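## Task

Pick three rods, no two of the same colour and none of them the turquoise one, and lay them in one straight end-to-end line whose total length equals the turquoise rod (10 cm). Lengths by colour in cm: blue 1, magenta 2, grey 3, orange 4, lime 5, purple 6, red 7, green 8, pink 9, turquoise 10. All three must rest flat with their ends in contact or nearly so. No second train may exist, and every rod outside the train must sit at least one rod-width from it. The layout must stay put on its own with nothing held by the robot; finish by opening the gripper and moving the hand away.

## Robot and tools

Robot: one Franka FR3 arm with seven revolute joints, carrying a Robotiq 2F-140 two-finger gripper. There is only one arm, so every command row covers that single arm plus its gripper.

Frame: all reported positions use the scene frame. Its origin lies on the table surface straight below the arm base; +z is up, +x points away from the base, +y is to the left when facing along +x. The base may be slightly tilted against the table. end_effector_position (metres) is the point between the finger pads when closed; end_effector_quat_wxyz is its orientation (w,x,y,z). The fingers extend along the gripper's +z and open/close along its y. Closed fingertips sit about 33 mm past that point, fully open ones about 9 mm; closing also pushes the tips roughly 24 mm farther out, so keep that margin above the table. The printed hand position can be off, more so when reaching far.

execute_actions: argument actions is a list holding zero or one item. Empty list: just report the state. A wait item {"steps": N} (N up to 300, at 1/30 s per step) sends nothing new and returns after N steps counted from the previous result, including your reply time. A motion item {"rows": [...], "steps": N} holds 1 to 15 rows and N up to 15 (default 15); one row is applied per step and the final row repeats if rows run out. Optional pictures (true/false) controls whether camera images come back. A refused call sends nothing.

Each row has exactly 10 numbers in this order: fr3_joint1 (waist), fr3_joint2 (shoulder), fr3_joint3 (upper arm roll), fr3_joint4 (elbow), fr3_joint5 (forearm roll), fr3_joint6 (wrist pitch), fr3_joint7 (wrist roll), then gripper position, gripper force_limit, gripper speed. The first seven are absolute target angles in radians, in the same form as the Joint positions line, not offsets. Stated ranges: waist -2.744..2.744, shoulder -1.784..1.784, upper arm roll -2.901..2.901, elbow -3.042..-0.152, forearm roll -2.807..2.807, wrist pitch 0.544..4.517, wrist roll -3.016..3.016. A target beyond a range end by over 0.018 rad and farther out than the current reading gets the call refused; true ends may differ from stated ones by up to 0.018 rad, and commands past the true end are clipped to it, reported as "joint sent to its limit" (possibly about an earlier, still-running action). No such line does not prove there is room left.

The last three numbers lie in [-1, 1]. position: +1 fully open (140 mm), pads meet near -0.8, -1 closes until blocked. force_limit: grip strength, roughly 14 N at -1, 60 N at 0, 107 N at +1 for parts up to 40 mm wide. speed: finger closing/opening rate, roughly 30 mm/s at -1, 140 at 0, 250 at +1.

Motion limits: each control step the sent target is held within a fixed distance of the measured angle: 0.248 rad for joints 1-4, 0.677 for joint 5, 0.715 for joint 6, 1.54 for joint 7. If the targets would put the hand over 70 mm from where it is now, all are pulled back toward current angles. So far moves need several calls. Between calls the arm keeps heading for the last row sent until it nearly stops or a step is HELD; after that only a new action moves it further. Fingers that are mid-travel keep going.

Result lines: Joint positions and Joint velocities (rad, rad/s, column order), Joint torques (full drive output, never zero in free air), External joint torques (estimated outside load incl. friction and held weight, may say "no reading"), position_measured (gripper counts: 3 open, 230 pads touching, not linear), object_status (0 moving; 1 blocked while opening; 2 blocked while closing, i.e. holding something; 3 reached target or pads met, a thin item may still be held). Confirm a grasp by 2. Stopped fingers stay until a position differing by at least 0.01 arrives or the object yields; to squeeze harder, raise force_limit and switch position between -1 and -0.98. "joint command not followed" means the clearance check altered or blocked targets (mount blocks and posts count as the arm). HELD marks steps where your row was not fully sent. MOTOR HOT warns of heating from holding loads; reaching the limit brakes the arm (OVER-TEMPERATURE FAULT).

Faults: if contact torque reaches a joint's limit (85 N m joints 1-4, 11 N m joints 5-7) or any external force on arm, tool or load reaches 85 N, the arm halts for 10 s and the rest of the call is dropped. Avoid pressing rods hard into the table, slamming, dropping or letting things slip. Anything pushed or dropped off the table fails the scene. Occasional brief tugs on a held part or pushes on loose objects may occur; recheck before releasing.

zoom_image: camera (cam_head_left, cam_head_right, cam_high, cam_low, cam_wrist) and region [x0, y0, x1, y1] in that camera's latest image pixels, top-left origin, up to 504x504. Image sizes: 896x504 for all except cam_wrist, 504x504. Calibration numbers may be slightly off.

read_manual: optional section ("licences"); returns licence text only, no motion.

finished_scene: scene (1 or 2) ends that scene irrevocably, reports success and starts the next one with its task. Release the rods and move the hand away before calling it. Replying without any tool call ends all remaining scenes.

Each tool is called after "Emit:" by a JSON object that holds its "method" and its "body", one argument or row to a line.

## Session

Emit:
{"method": "execute_actions", "body": {
  "actions": []
}}

Scene clock: 0.00 s of 5100.00 s.
end_effector_position=(+0.1489, +0.6450, +0.3026) position_measured=3 object_status=3 end_effector_quat_wxyz=(+0.393, +0.622, +0.421, +0.531)
Joint positions: [ 1.853  0.671 -0.064 -1.554 -1.254  1.416 -0.551]
Joint velocities: [-0.001 -0.001 -0.    -0.     0.     0.     0.001]
Joint torques (N m, as the joint torque sensors report them, + toward a larger angle): no reading
External joint torques (N m, as the arm's controller estimates them; a push from outside toward a larger angle lowers the number): no reading

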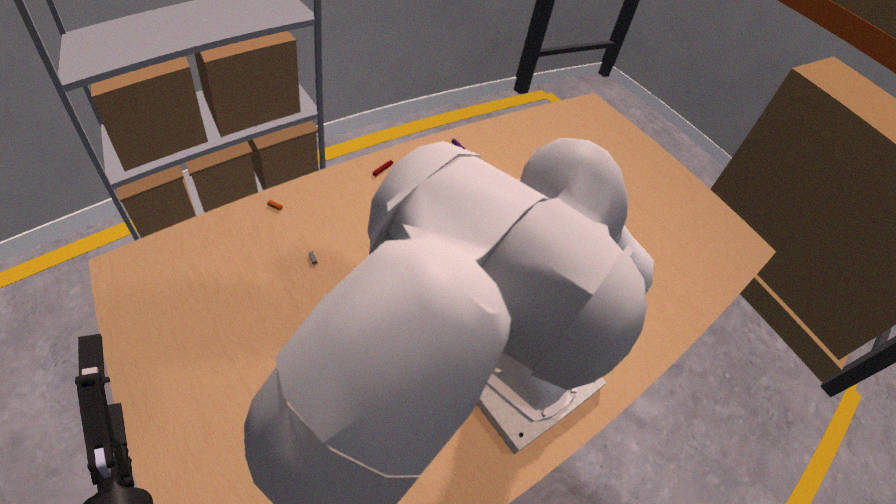

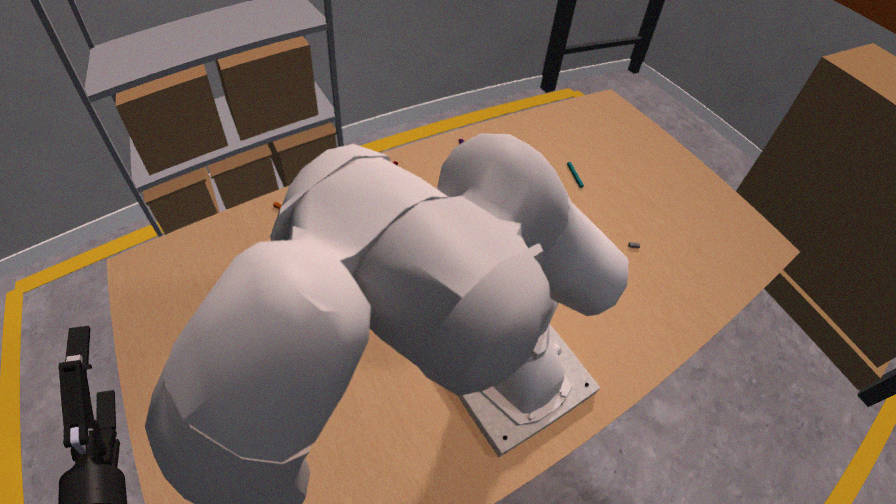

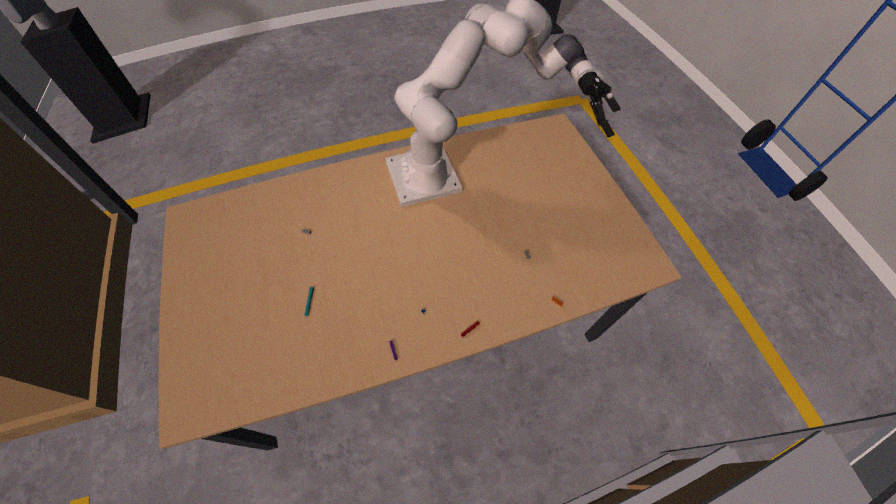

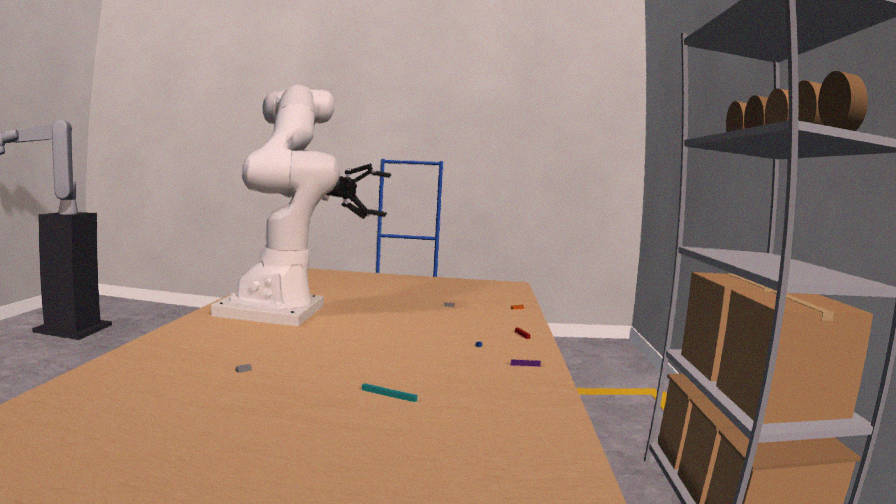

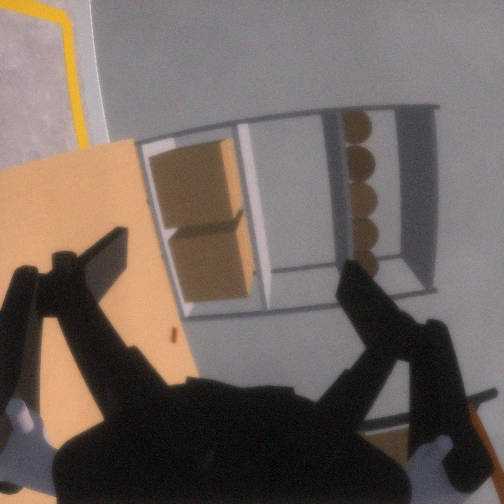

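Emit:
{"method": "zoom_image", "body": {
  "camera": "cam_high",
  "region": [280, 210, 580, 380]
}}

Region (280, 210, 580, 380) of cam_high's 896x504 image, scaled by 1.680, with more detail than that image has; it fills the top 286 rows of this view, and the rest is white.

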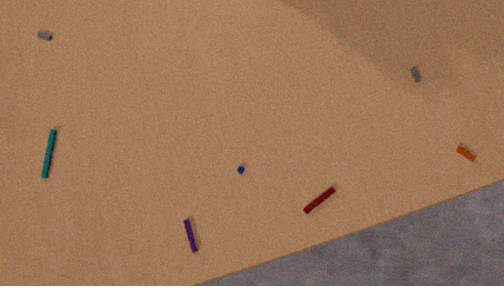

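Emit:
{"method": "execute_actions", "body": {
  "actions": [
    {"rows":[[0.483,-0.211,0,-2.445,0,2.234,-1.088,-0.3,-0.6,0]]}
  ],
  "pictures": false
}}

Emit:
{"method": "execute_actions", "body": {
  "actions": [
    {"steps":60}
  ]
}}

Scene clock: 19.63 s of 5100.00 s.
end_effector_position=(+0.2373, +0.3939, +0.1884) position_measured=107 object_status=0 end_effector_quat_wxyz=(+0.058, +0.969, +0.242, -0.007)
Joint positions: [ 1.052 -0.103 -0.013 -2.338 -0.1    2.136 -0.919]
Joint velocities: [-1.949 -1.291 -0.099 -0.966  0.649  0.466 -0.446]
Joint torques (N m, as the joint torque sensors report them, + toward a larger angle): [ 10.95 -14.77  11.78  19.08   1.82   2.93  -0.31]
External joint torques (N m, as the arm's controller estimates them; a push from outside toward a larger angle lowers the number): [-1.61 -2.01  0.12 -1.52  1.17  0.54 -0.27]
Steps of this call (steps 1 to 90: nothing new was sent; then 16.13 s passed at rest; steps 91 to 105: all 15 steps of this action). Readings (joint positions | what the end effector reports):
91: [1.840 0.657 -0.055 -1.572 -1.217 1.450 -0.565] | position_measured=3 object_status=0
92: [1.820 0.633 -0.044 -1.600 -1.163 1.494 -0.583] | position_measured=8 object_status=0
94: [1.768 0.579 -0.030 -1.660 -1.043 1.590 -0.622] | position_measured=24 object_status=0
98: [1.567 0.375 0.008 -1.892 -0.580 1.876 -0.749] | position_measured=54 object_status=0
105: the state above

Scene clock: 21.63 s of 5100.00 s.
end_effector_position=(+0.3974, +0.2265, +0.1949) position_measured=167 object_status=3 end_effector_quat_wxyz=(-0.003, +1.000, +0.020, -0.007)
Joint positions: [ 0.485 -0.21  -0.002 -2.443 -0.004  2.232 -1.083]
Joint velocities: [ 0.001 -0.001 -0.001 -0.001 -0.001  0.     0.   ]
Joint torques (N m, as the joint torque sensors report them, + toward a larger angle): [ -0.17 -25.12   2.07  21.51   1.58   2.77  -0.18]
External joint torques (N m, as the arm's controller estimates them; a push from outside toward a larger angle lowers the number): [-0.54 -1.58  1.82 -1.24  0.91  0.26 -0.18]
Steps of this call (steps 1 to 45: the robot went on to your last target; steps 46 to 60: nothing new was sent). Readings (joint positions | what the end effector reports):
1: [0.986 -0.139 -0.013 -2.364 -0.081 2.150 -0.933] | position_measured=115 object_status=0
2: [0.923 -0.163 -0.012 -2.382 -0.067 2.162 -0.945] | position_measured=122 object_status=0
4: [0.805 -0.188 -0.010 -2.405 -0.046 2.181 -0.965] | position_measured=138 object_status=0
8: [0.589 -0.203 -0.007 -2.429 -0.023 2.205 -0.999] | position_measured=166 object_status=0
60: the state above
The arm was judged still, so your last target was given up. Only a new action makes it travel on or press farther. Fingers that are still opening or closing keep moving.
camera_calibration (this result's frames):
cam_wrist: T_world_to_cam=[[0.212477, -0.976367, 0.0394999, 0.114624], [-0.928223, -0.189037, 0.320416, 0.361829], [-0.305377, -0.104746, -0.946453, 0.525813], [0, 0, 0, 1]] pos_world=[0.472074, 0.235391, 0.377194]

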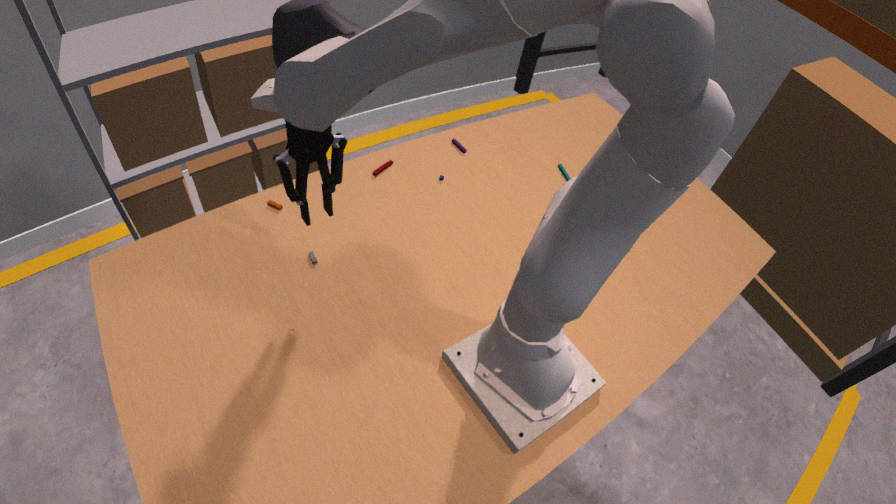

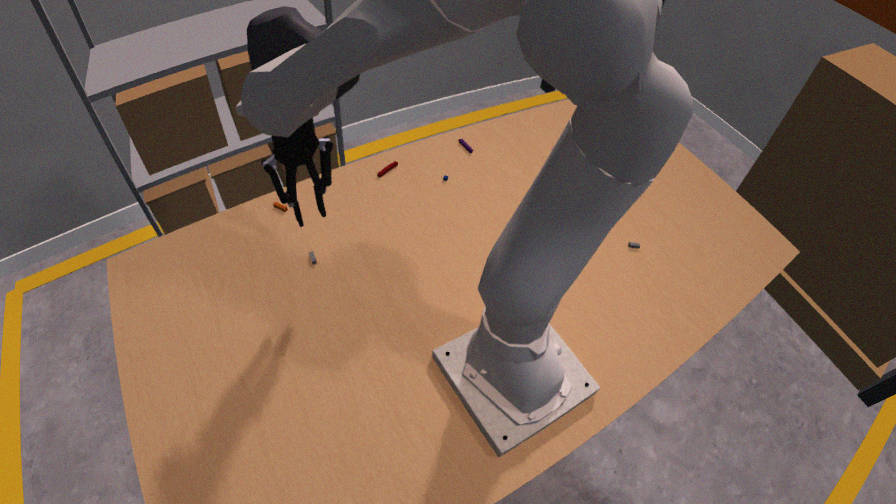

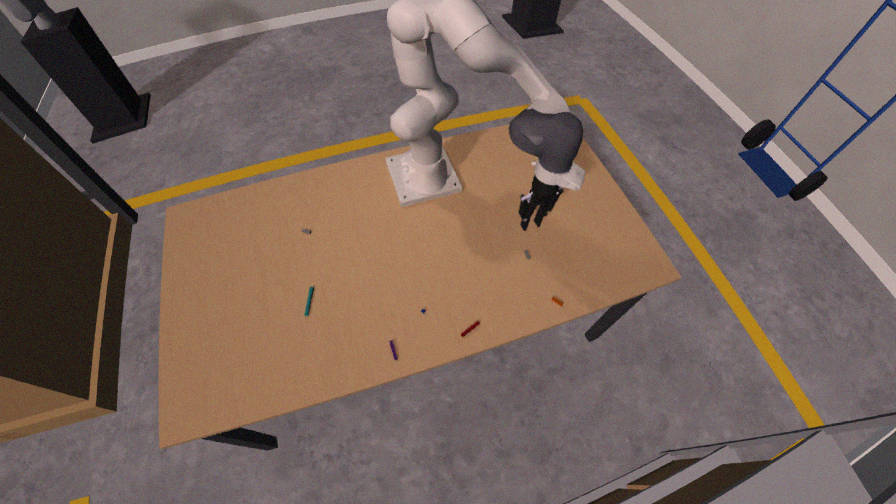

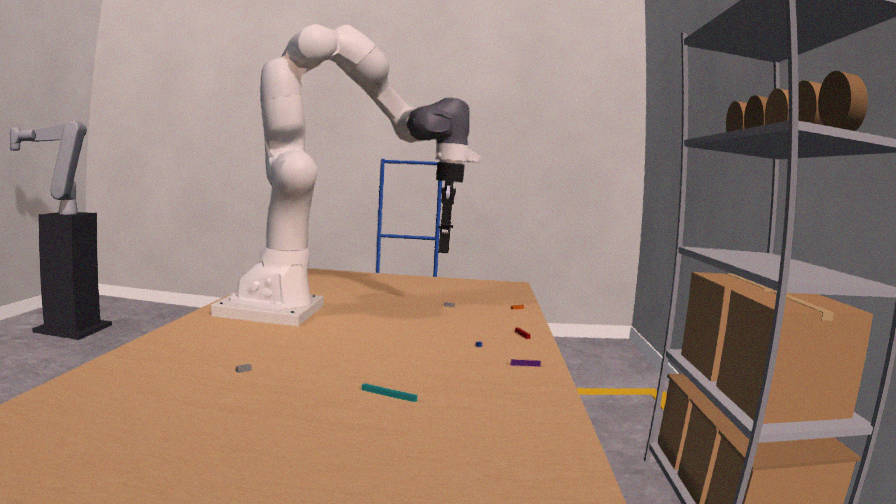

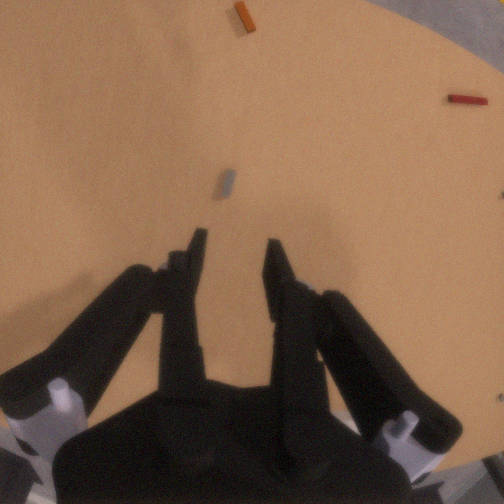

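Emit:
{"method": "execute_actions", "body": {
  "actions": [
    {"rows":[[0.472,0.085,0,-2.446,0,2.531,-1.06,-0.3,-0.6,0]]}
  ],
  "pictures": false
}}

Emit:
{"method": "execute_actions", "body": {
  "actions": [
    {"steps":25}
  ]
}}

Scene clock: 29.37 s of 5100.00 s.
end_effector_position=(+0.4148, +0.2333, +0.0765) position_measured=167 object_status=3 end_effector_quat_wxyz=(+0.003, +1.000, +0.008, -0.018)
Joint positions: [ 0.474  0.087 -0.001 -2.449 -0.004  2.508 -1.069]
Joint velocities: [ 0.002 -0.014  0.     0.012 -0.001  0.129  0.013]
Joint torques (N m, as the joint torque sensors report them, + toward a larger angle): [ -0.36 -31.14   1.99  19.5    1.41   2.61   0.17]
External joint torques (N m, as the arm's controller estimates them; a push from outside toward a larger angle lowers the number): [-0.85 -1.57  1.45  0.92  0.95  0.32  0.17]
Steps of this call (steps 1 to 90: nothing new was sent; then 4.23 s passed at rest; steps 91 to 105: all 15 steps of this action). Readings (joint positions | what the end effector reports):
91: [0.484 -0.190 -0.001 -2.437 -0.004 2.261 -1.082] | position_measured=167 object_status=3
92: [0.482 -0.145 -0.001 -2.430 -0.004 2.299 -1.081] | position_measured=167 object_status=3
94: [0.479 -0.047 -0.001 -2.431 -0.004 2.362 -1.079] | position_measured=167 object_status=3
98: [0.474 0.078 -0.001 -2.451 -0.004 2.449 -1.074] | position_measured=167 object_status=3
105: the state above

Scene clock: 30.20 s of 5100.00 s.
end_effector_position=(+0.4208, +0.2367, +0.0785) position_measured=167 object_status=3 end_effector_quat_wxyz=(-0.002, +1.000, +0.006, -0.009)
Joint positions: [ 0.474  0.086 -0.001 -2.448 -0.004  2.529 -1.065]
Joint velocities: [-0.     0.     0.    -0.001 -0.001  0.    -0.   ]
Joint torques (N m, as the joint torque sensors report them, + toward a larger angle): [ -0.02 -31.66   1.95  20.44   1.32   2.75   0.28]
External joint torques (N m, as the arm's controller estimates them; a push from outside toward a larger angle lowers the number): [-0.47 -1.38  1.44  1.14  0.85  0.25  0.28]
Steps of this call (steps 1 to 25: the robot went on to your last target). Readings (joint positions | what the end effector reports):
1: [0.474 0.086 -0.001 -2.448 -0.004 2.512 -1.069] | position_measured=167 object_status=3
2: [0.474 0.086 -0.001 -2.448 -0.004 2.515 -1.068] | position_measured=167 object_status=3
4: [0.474 0.086 -0.001 -2.448 -0.004 2.520 -1.068] | position_measured=167 object_status=3
8: [0.474 0.086 -0.001 -2.448 -0.004 2.525 -1.067] | position_measured=167 object_status=3
25: the state above
camera_calibration (this result's frames):
cam_wrist: T_world_to_cam=[[0.186455, -0.981611, 0.0409273, 0.136289], [-0.931597, -0.163418, 0.324686, 0.417778], [-0.312027, -0.0986673, -0.944936, 0.425151], [0, 0, 0, 1]] pos_world=[0.496448, 0.244003, 0.260515]

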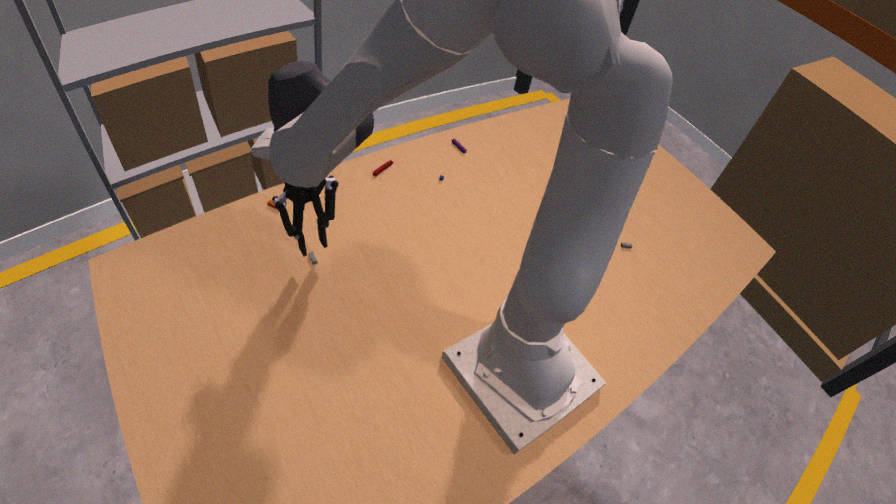

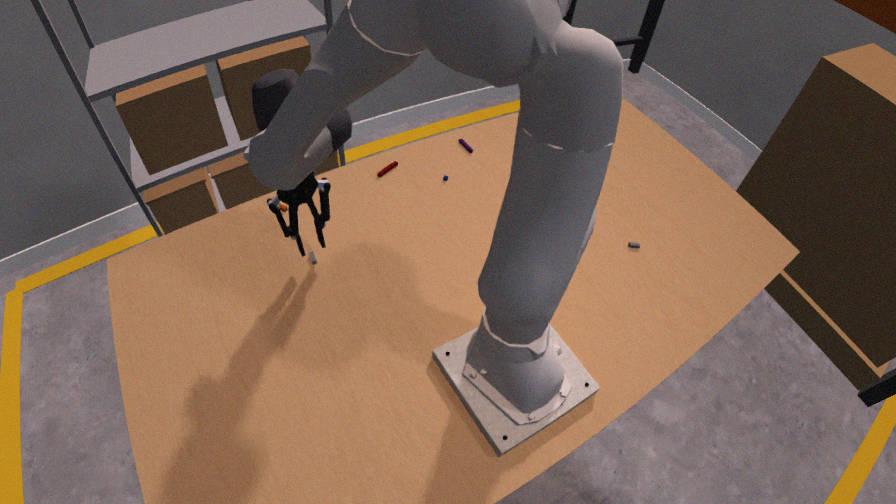

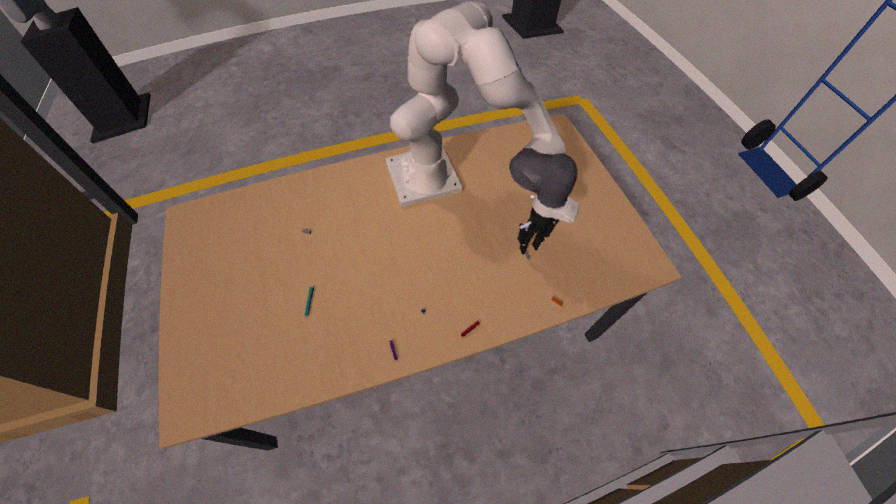

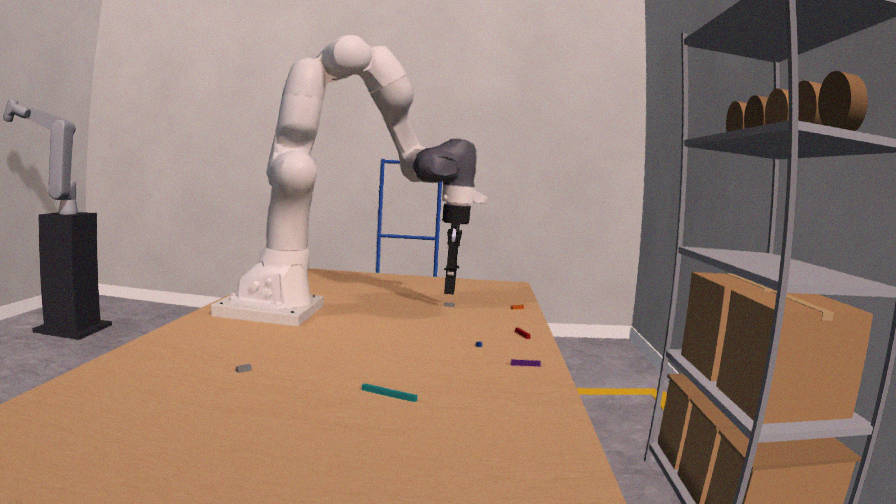

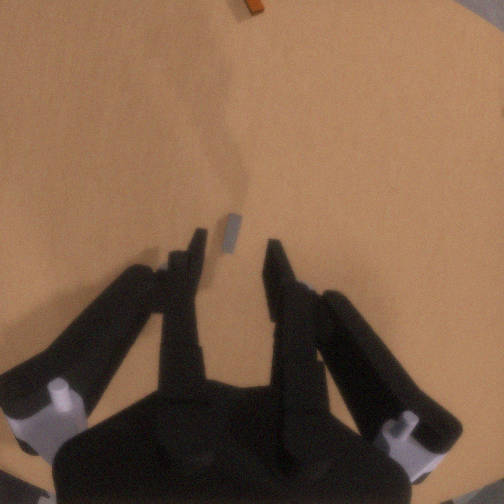

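Emit:
{"method": "execute_actions", "body": {
  "actions": [
    {"rows":[[0.472,0.10,0,-2.448,0,2.57,-1.03,-0.3,-0.6,0],[0.472,0.11,0,-2.449,0,2.59,-1.03,-0.3,-0.6,0],[0.472,0.12,0,-2.45,0,2.61,-1.03,-0.3,-0.6,0],[0.472,0.13,0,-2.452,0,2.62,-1.03,-0.3,-0.6,0],[0.472,0.14,0,-2.454,0,2.63,-1.03,-0.3,-0.6,0],[0.472,0.15,0,-2.455,0,2.645,-1.03,-0.3,-0.6,0],[0.472,0.16,0,-2.457,0,2.645,-1.03,-0.3,-0.6,0],[0.472,0.172,0,-2.458,0,2.645,-1.03,-0.3,-0.6,0]]}
  ],
  "pictures": false
}}

Emit:
{"method": "execute_actions", "body": {
  "actions": [
    {"steps":15}
  ]
}}

Emit:
{"method": "zoom_image", "body": {
  "camera": "cam_low",
  "region": [410, 270, 490, 320]
}}

Scene clock: 36.50 s of 5100.00 s.
end_effector_position=(+0.4222, +0.2382, +0.0429) position_measured=167 object_status=3 end_effector_quat_wxyz=(-0.004, +1.000, -0.006, -0.005)
Joint positions: [ 0.474  0.172 -0.001 -2.457 -0.004  2.633 -1.041]
Joint velocities: [ 0.     0.     0.001  0.001 -0.     0.062  0.021]
Joint torques (N m, as the joint torque sensors report them, + toward a larger angle): [ -0.14 -32.38   2.1   17.48   1.3    2.79   0.25]
External joint torques (N m, as the arm's controller estimates them; a push from outside toward a larger angle lowers the number): [-0.67 -0.7   1.46 -0.37  0.91  0.29  0.25]
Steps of this call (steps 1 to 15: the robot went on to your last target; steps 16 to 90: nothing new was sent; then 2.80 s passed at rest; steps 91 to 105: all 15 steps of this action). Readings (joint positions | what the end effector reports):
91: [0.474 0.088 -0.001 -2.448 -0.004 2.534 -1.063] | position_measured=167 object_status=3
92: [0.474 0.092 -0.001 -2.448 -0.004 2.544 -1.060] | position_measured=167 object_status=3
94: [0.474 0.106 -0.001 -2.448 -0.004 2.566 -1.055] | position_measured=167 object_status=3
98: [0.474 0.145 -0.001 -2.451 -0.004 2.607 -1.048] | position_measured=167 object_status=3
105: the state above

Scene clock: 37.00 s of 5100.00 s.
end_effector_position=(+0.4248, +0.2396, +0.0437) position_measured=167 object_status=3 end_effector_quat_wxyz=(-0.007, +1.000, -0.008, -0.001)
Joint positions: [ 0.474  0.172 -0.001 -2.457 -0.004  2.642 -1.036]
Joint velocities: [-0.    -0.     0.     0.    -0.     0.002  0.002]
Joint torques (N m, as the joint torque sensors report them, + toward a larger angle): [ -0.01 -32.05   1.77  17.45   1.32   2.83   0.23]
External joint torques (N m, as the arm's controller estimates them; a push from outside toward a larger angle lowers the number): [-0.43 -0.24  1.22 -0.49  0.93  0.28  0.24]
Steps of this call (steps 1 to 15: the robot went on to your last target). Readings (joint positions | what the end effector reports):
1: [0.474 0.172 -0.001 -2.457 -0.004 2.635 -1.040] | position_measured=167 object_status=3
2: [0.474 0.172 -0.001 -2.457 -0.004 2.636 -1.040] | position_measured=167 object_status=3
4: [0.474 0.172 -0.001 -2.457 -0.004 2.638 -1.039] | position_measured=167 object_status=3
8: [0.474 0.172 -0.001 -2.457 -0.004 2.641 -1.037] | position_measured=167 object_status=3
15: the state above
The arm was judged still, so your last target was given up. Only a new action makes it travel on or press farther. Fingers that are still opening or closing keep moving.
camera_calibration (this result's frames):
cam_wrist: T_world_to_cam=[[0.157071, -0.986979, 0.0346546, 0.153876], [-0.941049, -0.138933, 0.308421, 0.432117], [-0.299591, -0.0810558, -0.950618, 0.384493], [0, 0, 0, 1]] pos_world=[0.497664, 0.243073, 0.226899]

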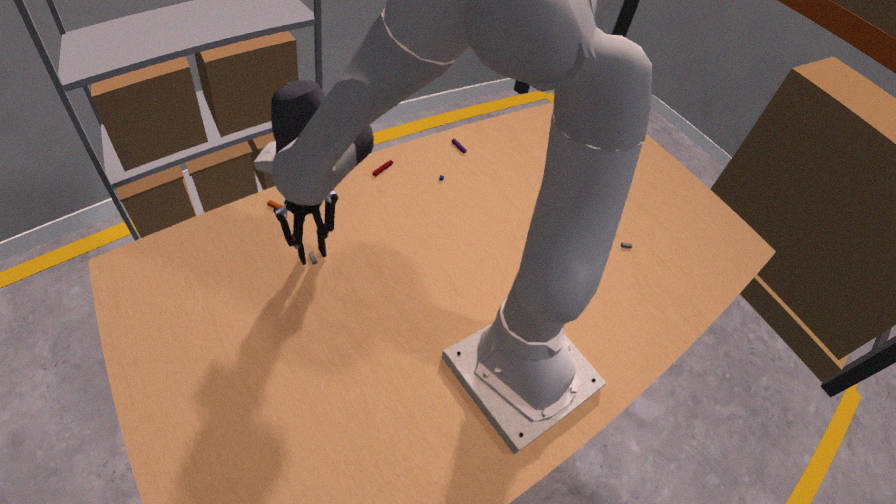

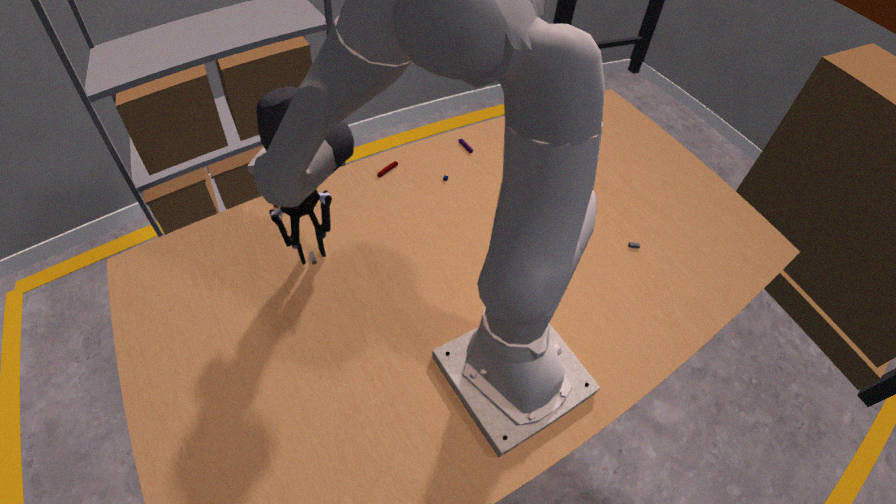

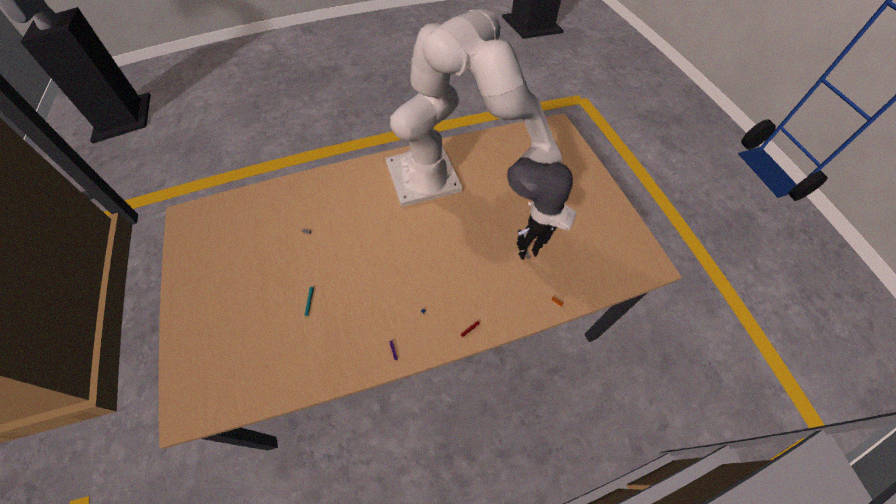

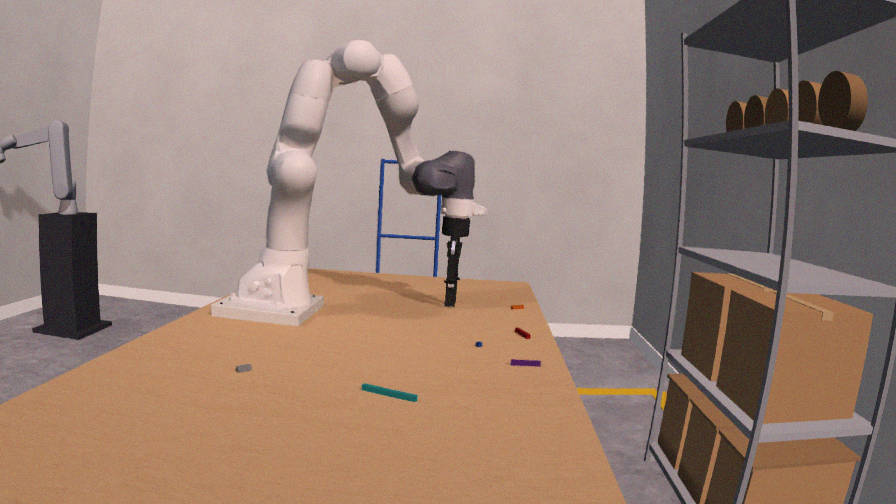

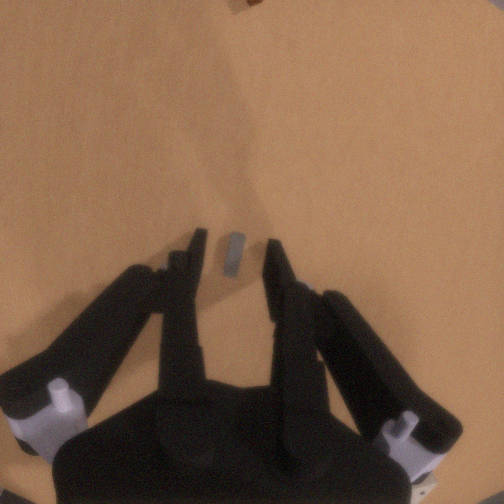

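Region (410, 270, 490, 320) of cam_low's 896x504 image, scaled by 6.300, with more detail than that image has; it fills the top 315 rows of this view, and the rest is white.

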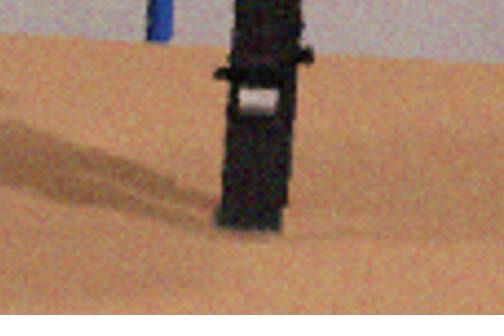

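Emit:
{"method": "execute_actions", "body": {
  "actions": [
    {"rows":[[0.472,0.183,0,-2.458,0,2.655,-1.03,-0.3,-0.5,0],[0.472,0.183,0,-2.458,0,2.655,-1.03,-0.3,-0.5,0],[0.472,0.183,0,-2.458,0,2.655,-1.03,-0.3,-0.5,0],[0.472,0.183,0,-2.458,0,2.655,-1.03,-0.3,-0.5,0],[0.472,0.183,0,-2.458,0,2.655,-1.03,-1,-0.5,-0.3]]}
  ],
  "pictures": false
}}

Emit:
{"method": "execute_actions", "body": {
  "actions": [
    {"steps":10}
  ]
}}

Emit:
{"method": "zoom_image", "body": {
  "camera": "cam_low",
  "region": [410, 270, 490, 320]
}}

Scene clock: 42.13 s of 5100.00 s.
end_effector_position=(+0.4249, +0.2397, +0.0399) position_measured=218 object_status=0 end_effector_quat_wxyz=(-0.007, +1.000, -0.009, -0.001)
Joint positions: [ 0.474  0.181 -0.001 -2.457 -0.004  2.652 -1.035]
Joint velocities: [-0.002 -0.    -0.001  0.    -0.001  0.003  0.   ]
Joint torques (N m, as the joint torque sensors report them, + toward a larger angle): [  0.16 -31.67   1.71  16.93   1.28   2.76   0.27]
External joint torques (N m, as the arm's controller estimates them; a push from outside toward a larger angle lowers the number): [-0.18  0.11  1.25 -0.76  0.89  0.23  0.27]
Steps of this call (steps 1 to 90: nothing new was sent; then 1.63 s passed at rest; steps 91 to 105: all 15 steps of this action). Readings (joint positions | what the end effector reports):
91: [0.474 0.173 -0.001 -2.457 -0.004 2.644 -1.035] | position_measured=167 object_status=3
92: [0.474 0.175 -0.001 -2.457 -0.004 2.646 -1.035] | position_measured=167 object_status=3
94: [0.474 0.179 -0.001 -2.457 -0.004 2.648 -1.035] | position_measured=167 object_status=3
98: [0.474 0.182 -0.001 -2.457 -0.004 2.650 -1.035] | position_measured=183 object_status=0
105: the state above

Scene clock: 42.47 s of 5100.00 s.
end_effector_position=(+0.4250, +0.2398, +0.0399) position_measured=218 object_status=2 end_effector_quat_wxyz=(-0.007, +1.000, -0.009, -0.001)
Joint positions: [ 0.474  0.181 -0.001 -2.457 -0.004  2.653 -1.035]
Joint velocities: [-0.     0.    -0.001  0.001 -0.    -0.001  0.   ]
Joint torques (N m, as the joint torque sensors report them, + toward a larger angle): [  0.12 -32.42   1.28  17.76   1.21   2.82   0.29]
External joint torques (N m, as the arm's controller estimates them; a push from outside toward a larger angle lowers the number): [-0.3  -0.52  0.74 -0.02  0.82  0.28  0.29]
Steps of this call (steps 1 to 10: the robot went on to your last target). Readings (joint positions | what the end effector reports):
1: [0.474 0.181 -0.001 -2.457 -0.004 2.652 -1.035] | position_measured=218 object_status=0
2: [0.474 0.181 -0.001 -2.457 -0.004 2.652 -1.035] | position_measured=218 object_status=0
4: [0.474 0.181 -0.001 -2.457 -0.004 2.652 -1.035] | position_measured=218 object_status=0
8: [0.474 0.181 -0.001 -2.457 -0.004 2.653 -1.035] | position_measured=218 object_status=2
10: the state above
camera_calibration (this result's frames):
cam_wrist: T_world_to_cam=[[0.155798, -0.98719, 0.0343783, 0.154718], [-0.9414, -0.137852, 0.307836, 0.433366], [-0.299154, -0.0803241, -0.950818, 0.380603], [0, 0, 0, 1]] pos_world=[0.497725, 0.243047, 0.22316]

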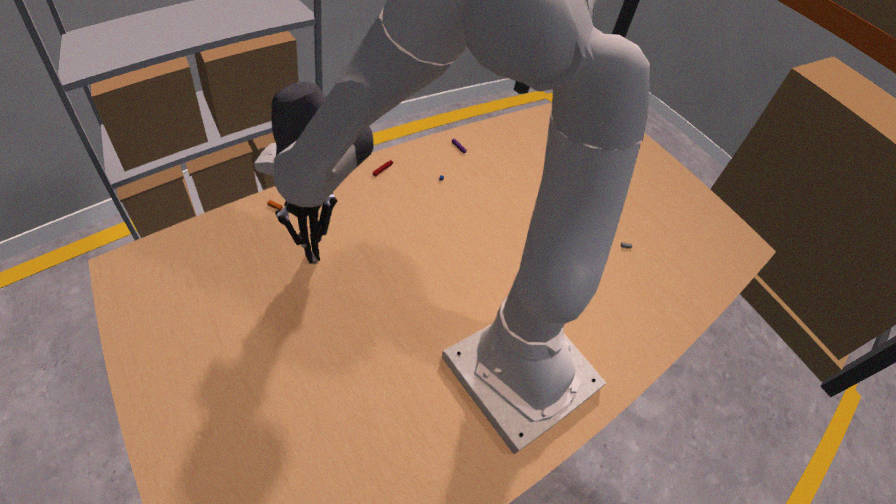

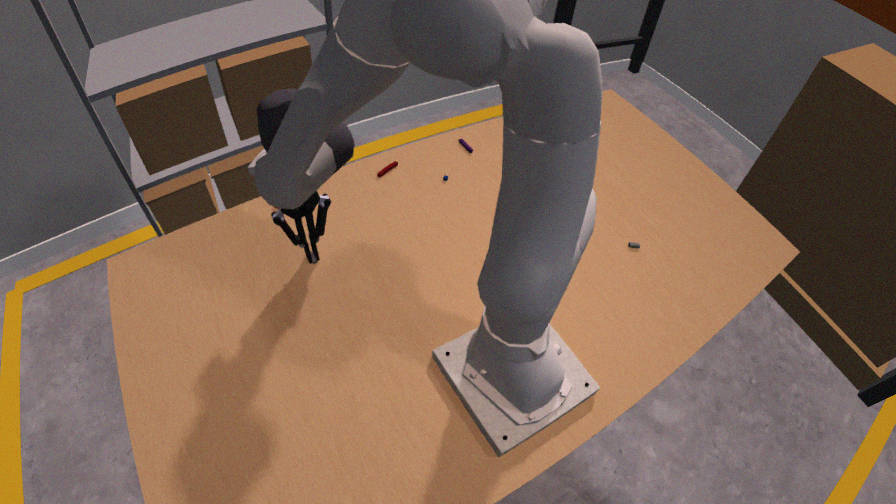

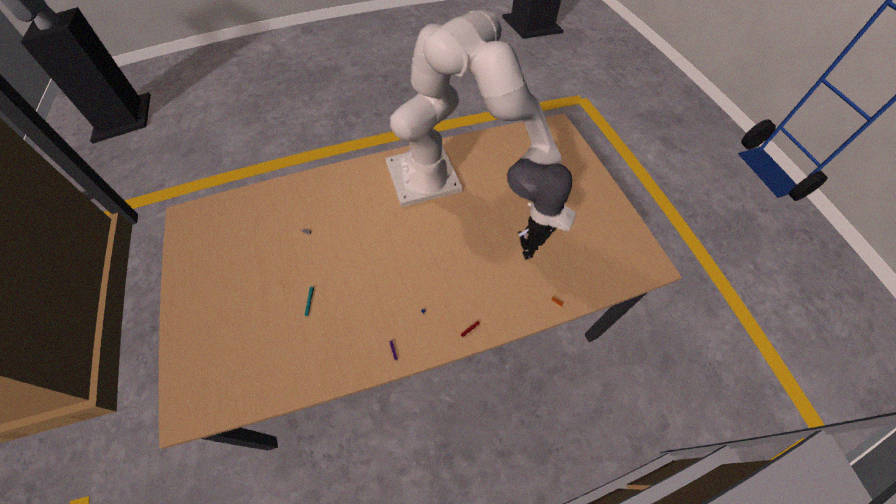

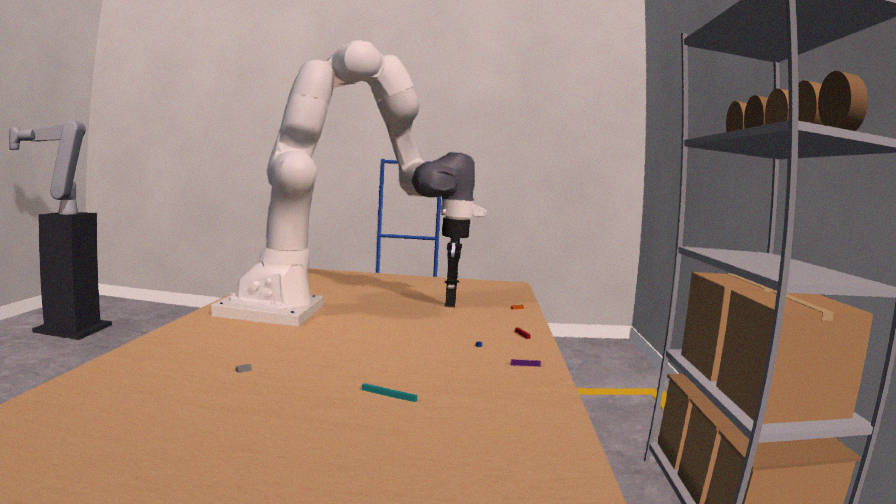

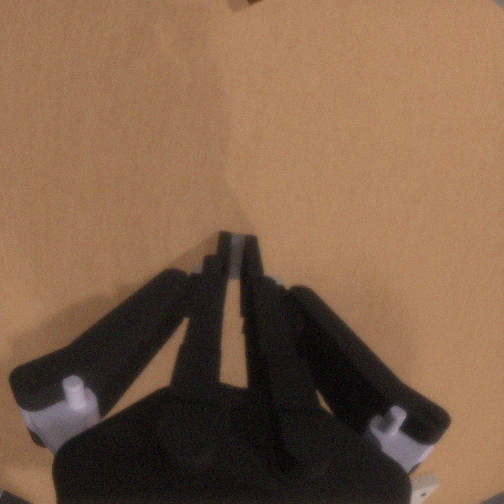

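Region (410, 270, 490, 320) of cam_low's 896x504 image, scaled by 6.300, with more detail than that image has; it fills the top 315 rows of this view, and the rest is white.

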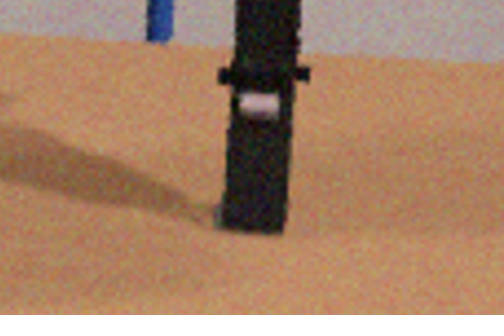

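Emit:
{"method": "execute_actions", "body": {
  "actions": [
    {"rows":[[0.472,0.16,0,-2.45,0,2.62,-1.03,-1,-0.5,-0.3],[0.472,0.14,0,-2.44,0,2.59,-1.03,-1,-0.5,-0.3],[0.472,0.12,0,-2.43,0,2.56,-1.03,-1,-0.5,-0.3],[0.46,0.10,0,-2.42,0,2.53,-1.05,-1,-0.5,-0.3],[0.44,0.08,0,-2.41,0,2.50,-1.1,-1,-0.5,-0.3],[0.40,0.068,0,-2.395,0,2.478,-1.2,-1,-0.5,-0.3],[0.35,0.068,0,-2.395,0,2.478,-1.3,-1,-0.5,-0.3],[0.3,0.068,0,-2.395,0,2.478,-1.4,-1,-0.5,-0.3],[0.25,0.068,0,-2.395,0,2.478,-1.5,-1,-0.5,-0.3],[0.2,0.068,0,-2.395,0,2.478,-1.7,-1,-0.5,-0.3],[-0.381,0.068,0,-2.395,0,2.478,-1.912,-1,-0.5,-0.3]]}
  ],
  "pictures": false
}}

Emit:
{"method": "execute_actions", "body": {
  "actions": [
    {"steps":50}
  ]
}}

Scene clock: 48.97 s of 5100.00 s.
end_effector_position=(+0.5078, +0.0829, +0.1055) position_measured=218 object_status=2 end_effector_quat_wxyz=(-0.008, +1.000, -0.020, +0.018)
Joint positions: [ 0.116  0.066  0.006 -2.393 -0.004  2.511 -1.365]
Joint velocities: [-1.2    0.001 -0.069  0.    -0.001 -0.08  -0.925]
Joint torques (N m, as the joint torque sensors report them, + toward a larger angle): [  1.96 -30.88   2.53  19.72   0.92   2.11  -0.34]
External joint torques (N m, as the arm's controller estimates them; a push from outside toward a larger angle lowers the number): [-1.86  0.24 -0.2   0.52  0.42 -0.32 -0.34]
Steps of this call (steps 1 to 15: the robot went on to your last target; steps 16 to 90: nothing new was sent; then 3.00 s passed at rest; steps 91 to 105: all 15 steps of this action). Readings (joint positions | what the end effector reports):
91: [0.474 0.180 -0.001 -2.457 -0.004 2.648 -1.035] | position_measured=218 object_status=2
92: [0.474 0.173 -0.001 -2.456 -0.004 2.638 -1.035] | position_measured=218 object_status=2
94: [0.472 0.147 -0.000 -2.446 -0.004 2.608 -1.036] | position_measured=218 object_status=2
98: [0.396 0.082 0.013 -2.406 -0.004 2.542 -1.109] | position_measured=218 object_status=2
105: the state above

Scene clock: 50.63 s of 5100.00 s.
end_effector_position=(+0.4758, -0.1693, +0.1004) position_measured=218 object_status=2 end_effector_quat_wxyz=(-0.000, +1.000, -0.003, +0.002)
Joint positions: [-0.381  0.067 -0.002 -2.393 -0.003  2.48  -1.904]
Joint velocities: [ 0.     0.001  0.     0.001 -0.    -0.001 -0.01 ]
Joint torques (N m, as the joint torque sensors report them, + toward a larger angle): [  0.51 -31.07   1.65  19.59   1.17   2.16  -0.24]
External joint torques (N m, as the arm's controller estimates them; a push from outside toward a larger angle lowers the number): [ 0.34 -0.25  1.42 -0.62  0.63 -0.36 -0.24]
Steps of this call (steps 1 to 50: the robot went on to your last target). Readings (joint positions | what the end effector reports):
1: [0.074 0.066 0.005 -2.393 -0.004 2.508 -1.395] | position_measured=218 object_status=2
2: [0.032 0.066 0.004 -2.393 -0.004 2.506 -1.424] | position_measured=218 object_status=2
4: [-0.052 0.066 0.003 -2.393 -0.004 2.502 -1.477] | position_measured=218 object_status=2
8: [-0.222 0.067 0.002 -2.393 -0.004 2.496 -1.571] | position_measured=218 object_status=2
50: the state above
camera_calibration (this result's frames):
cam_wrist: T_world_to_cam=[[0.167664, -0.984644, 0.0486409, -0.26578], [-0.941319, -0.145235, 0.304674, 0.405201], [-0.292931, -0.0968693, -0.951214, 0.414778], [0, 0, 0, 1]] pos_world=[0.547486, -0.16267, 0.284016]

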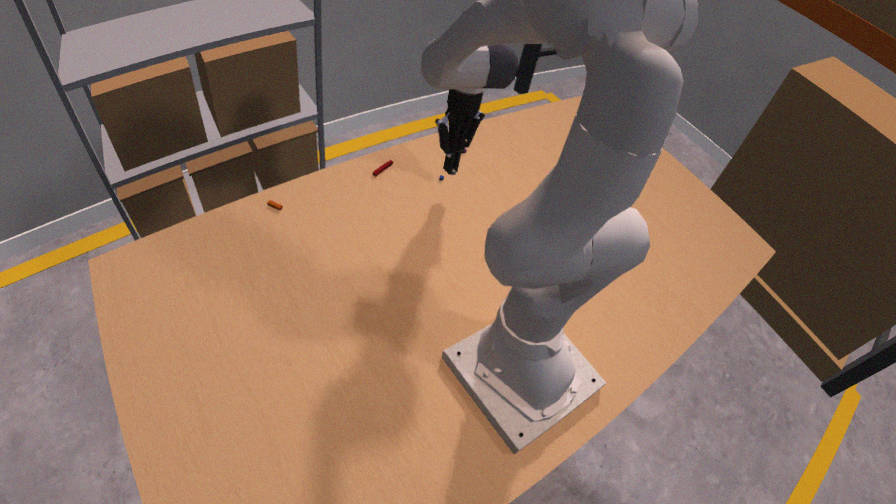

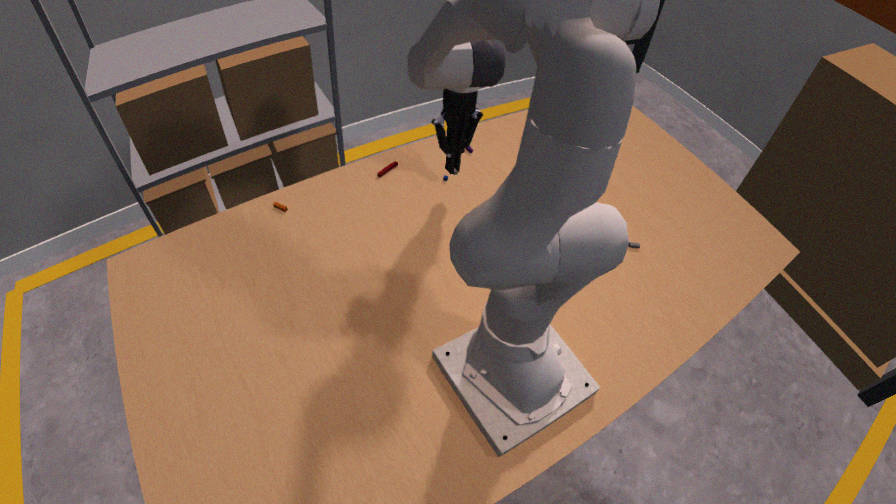

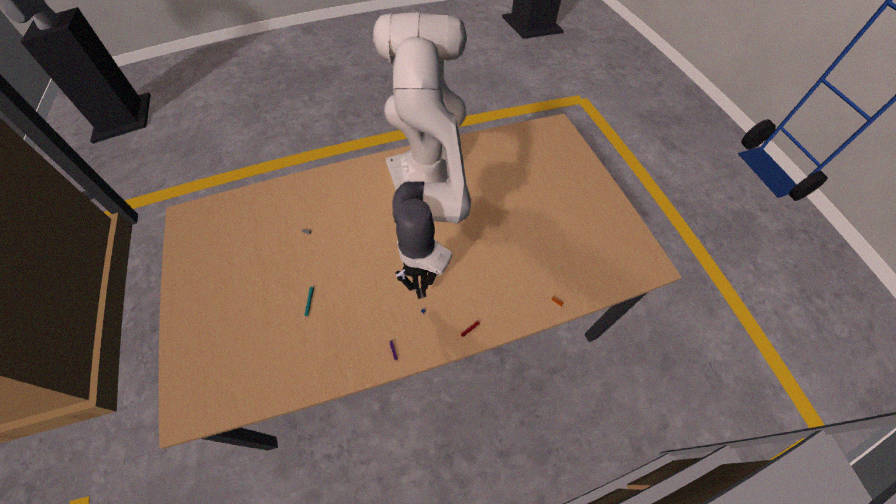

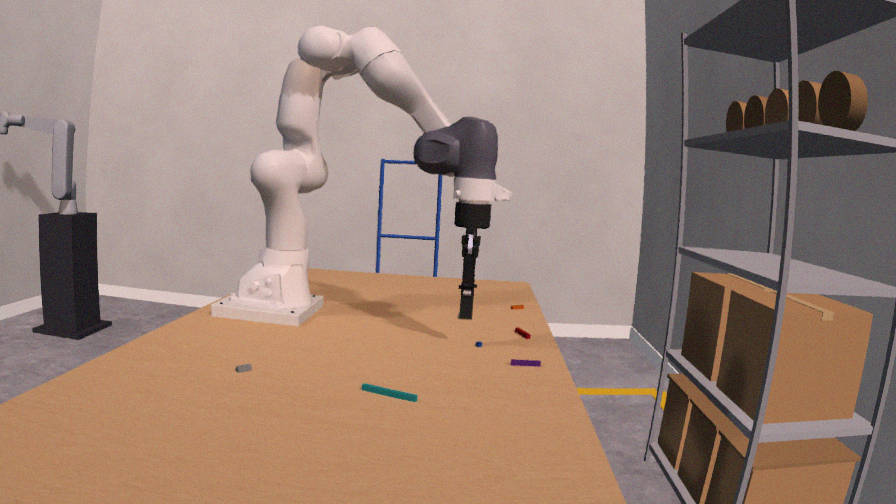

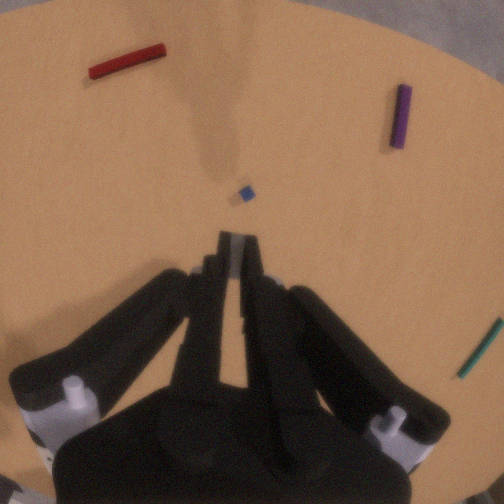

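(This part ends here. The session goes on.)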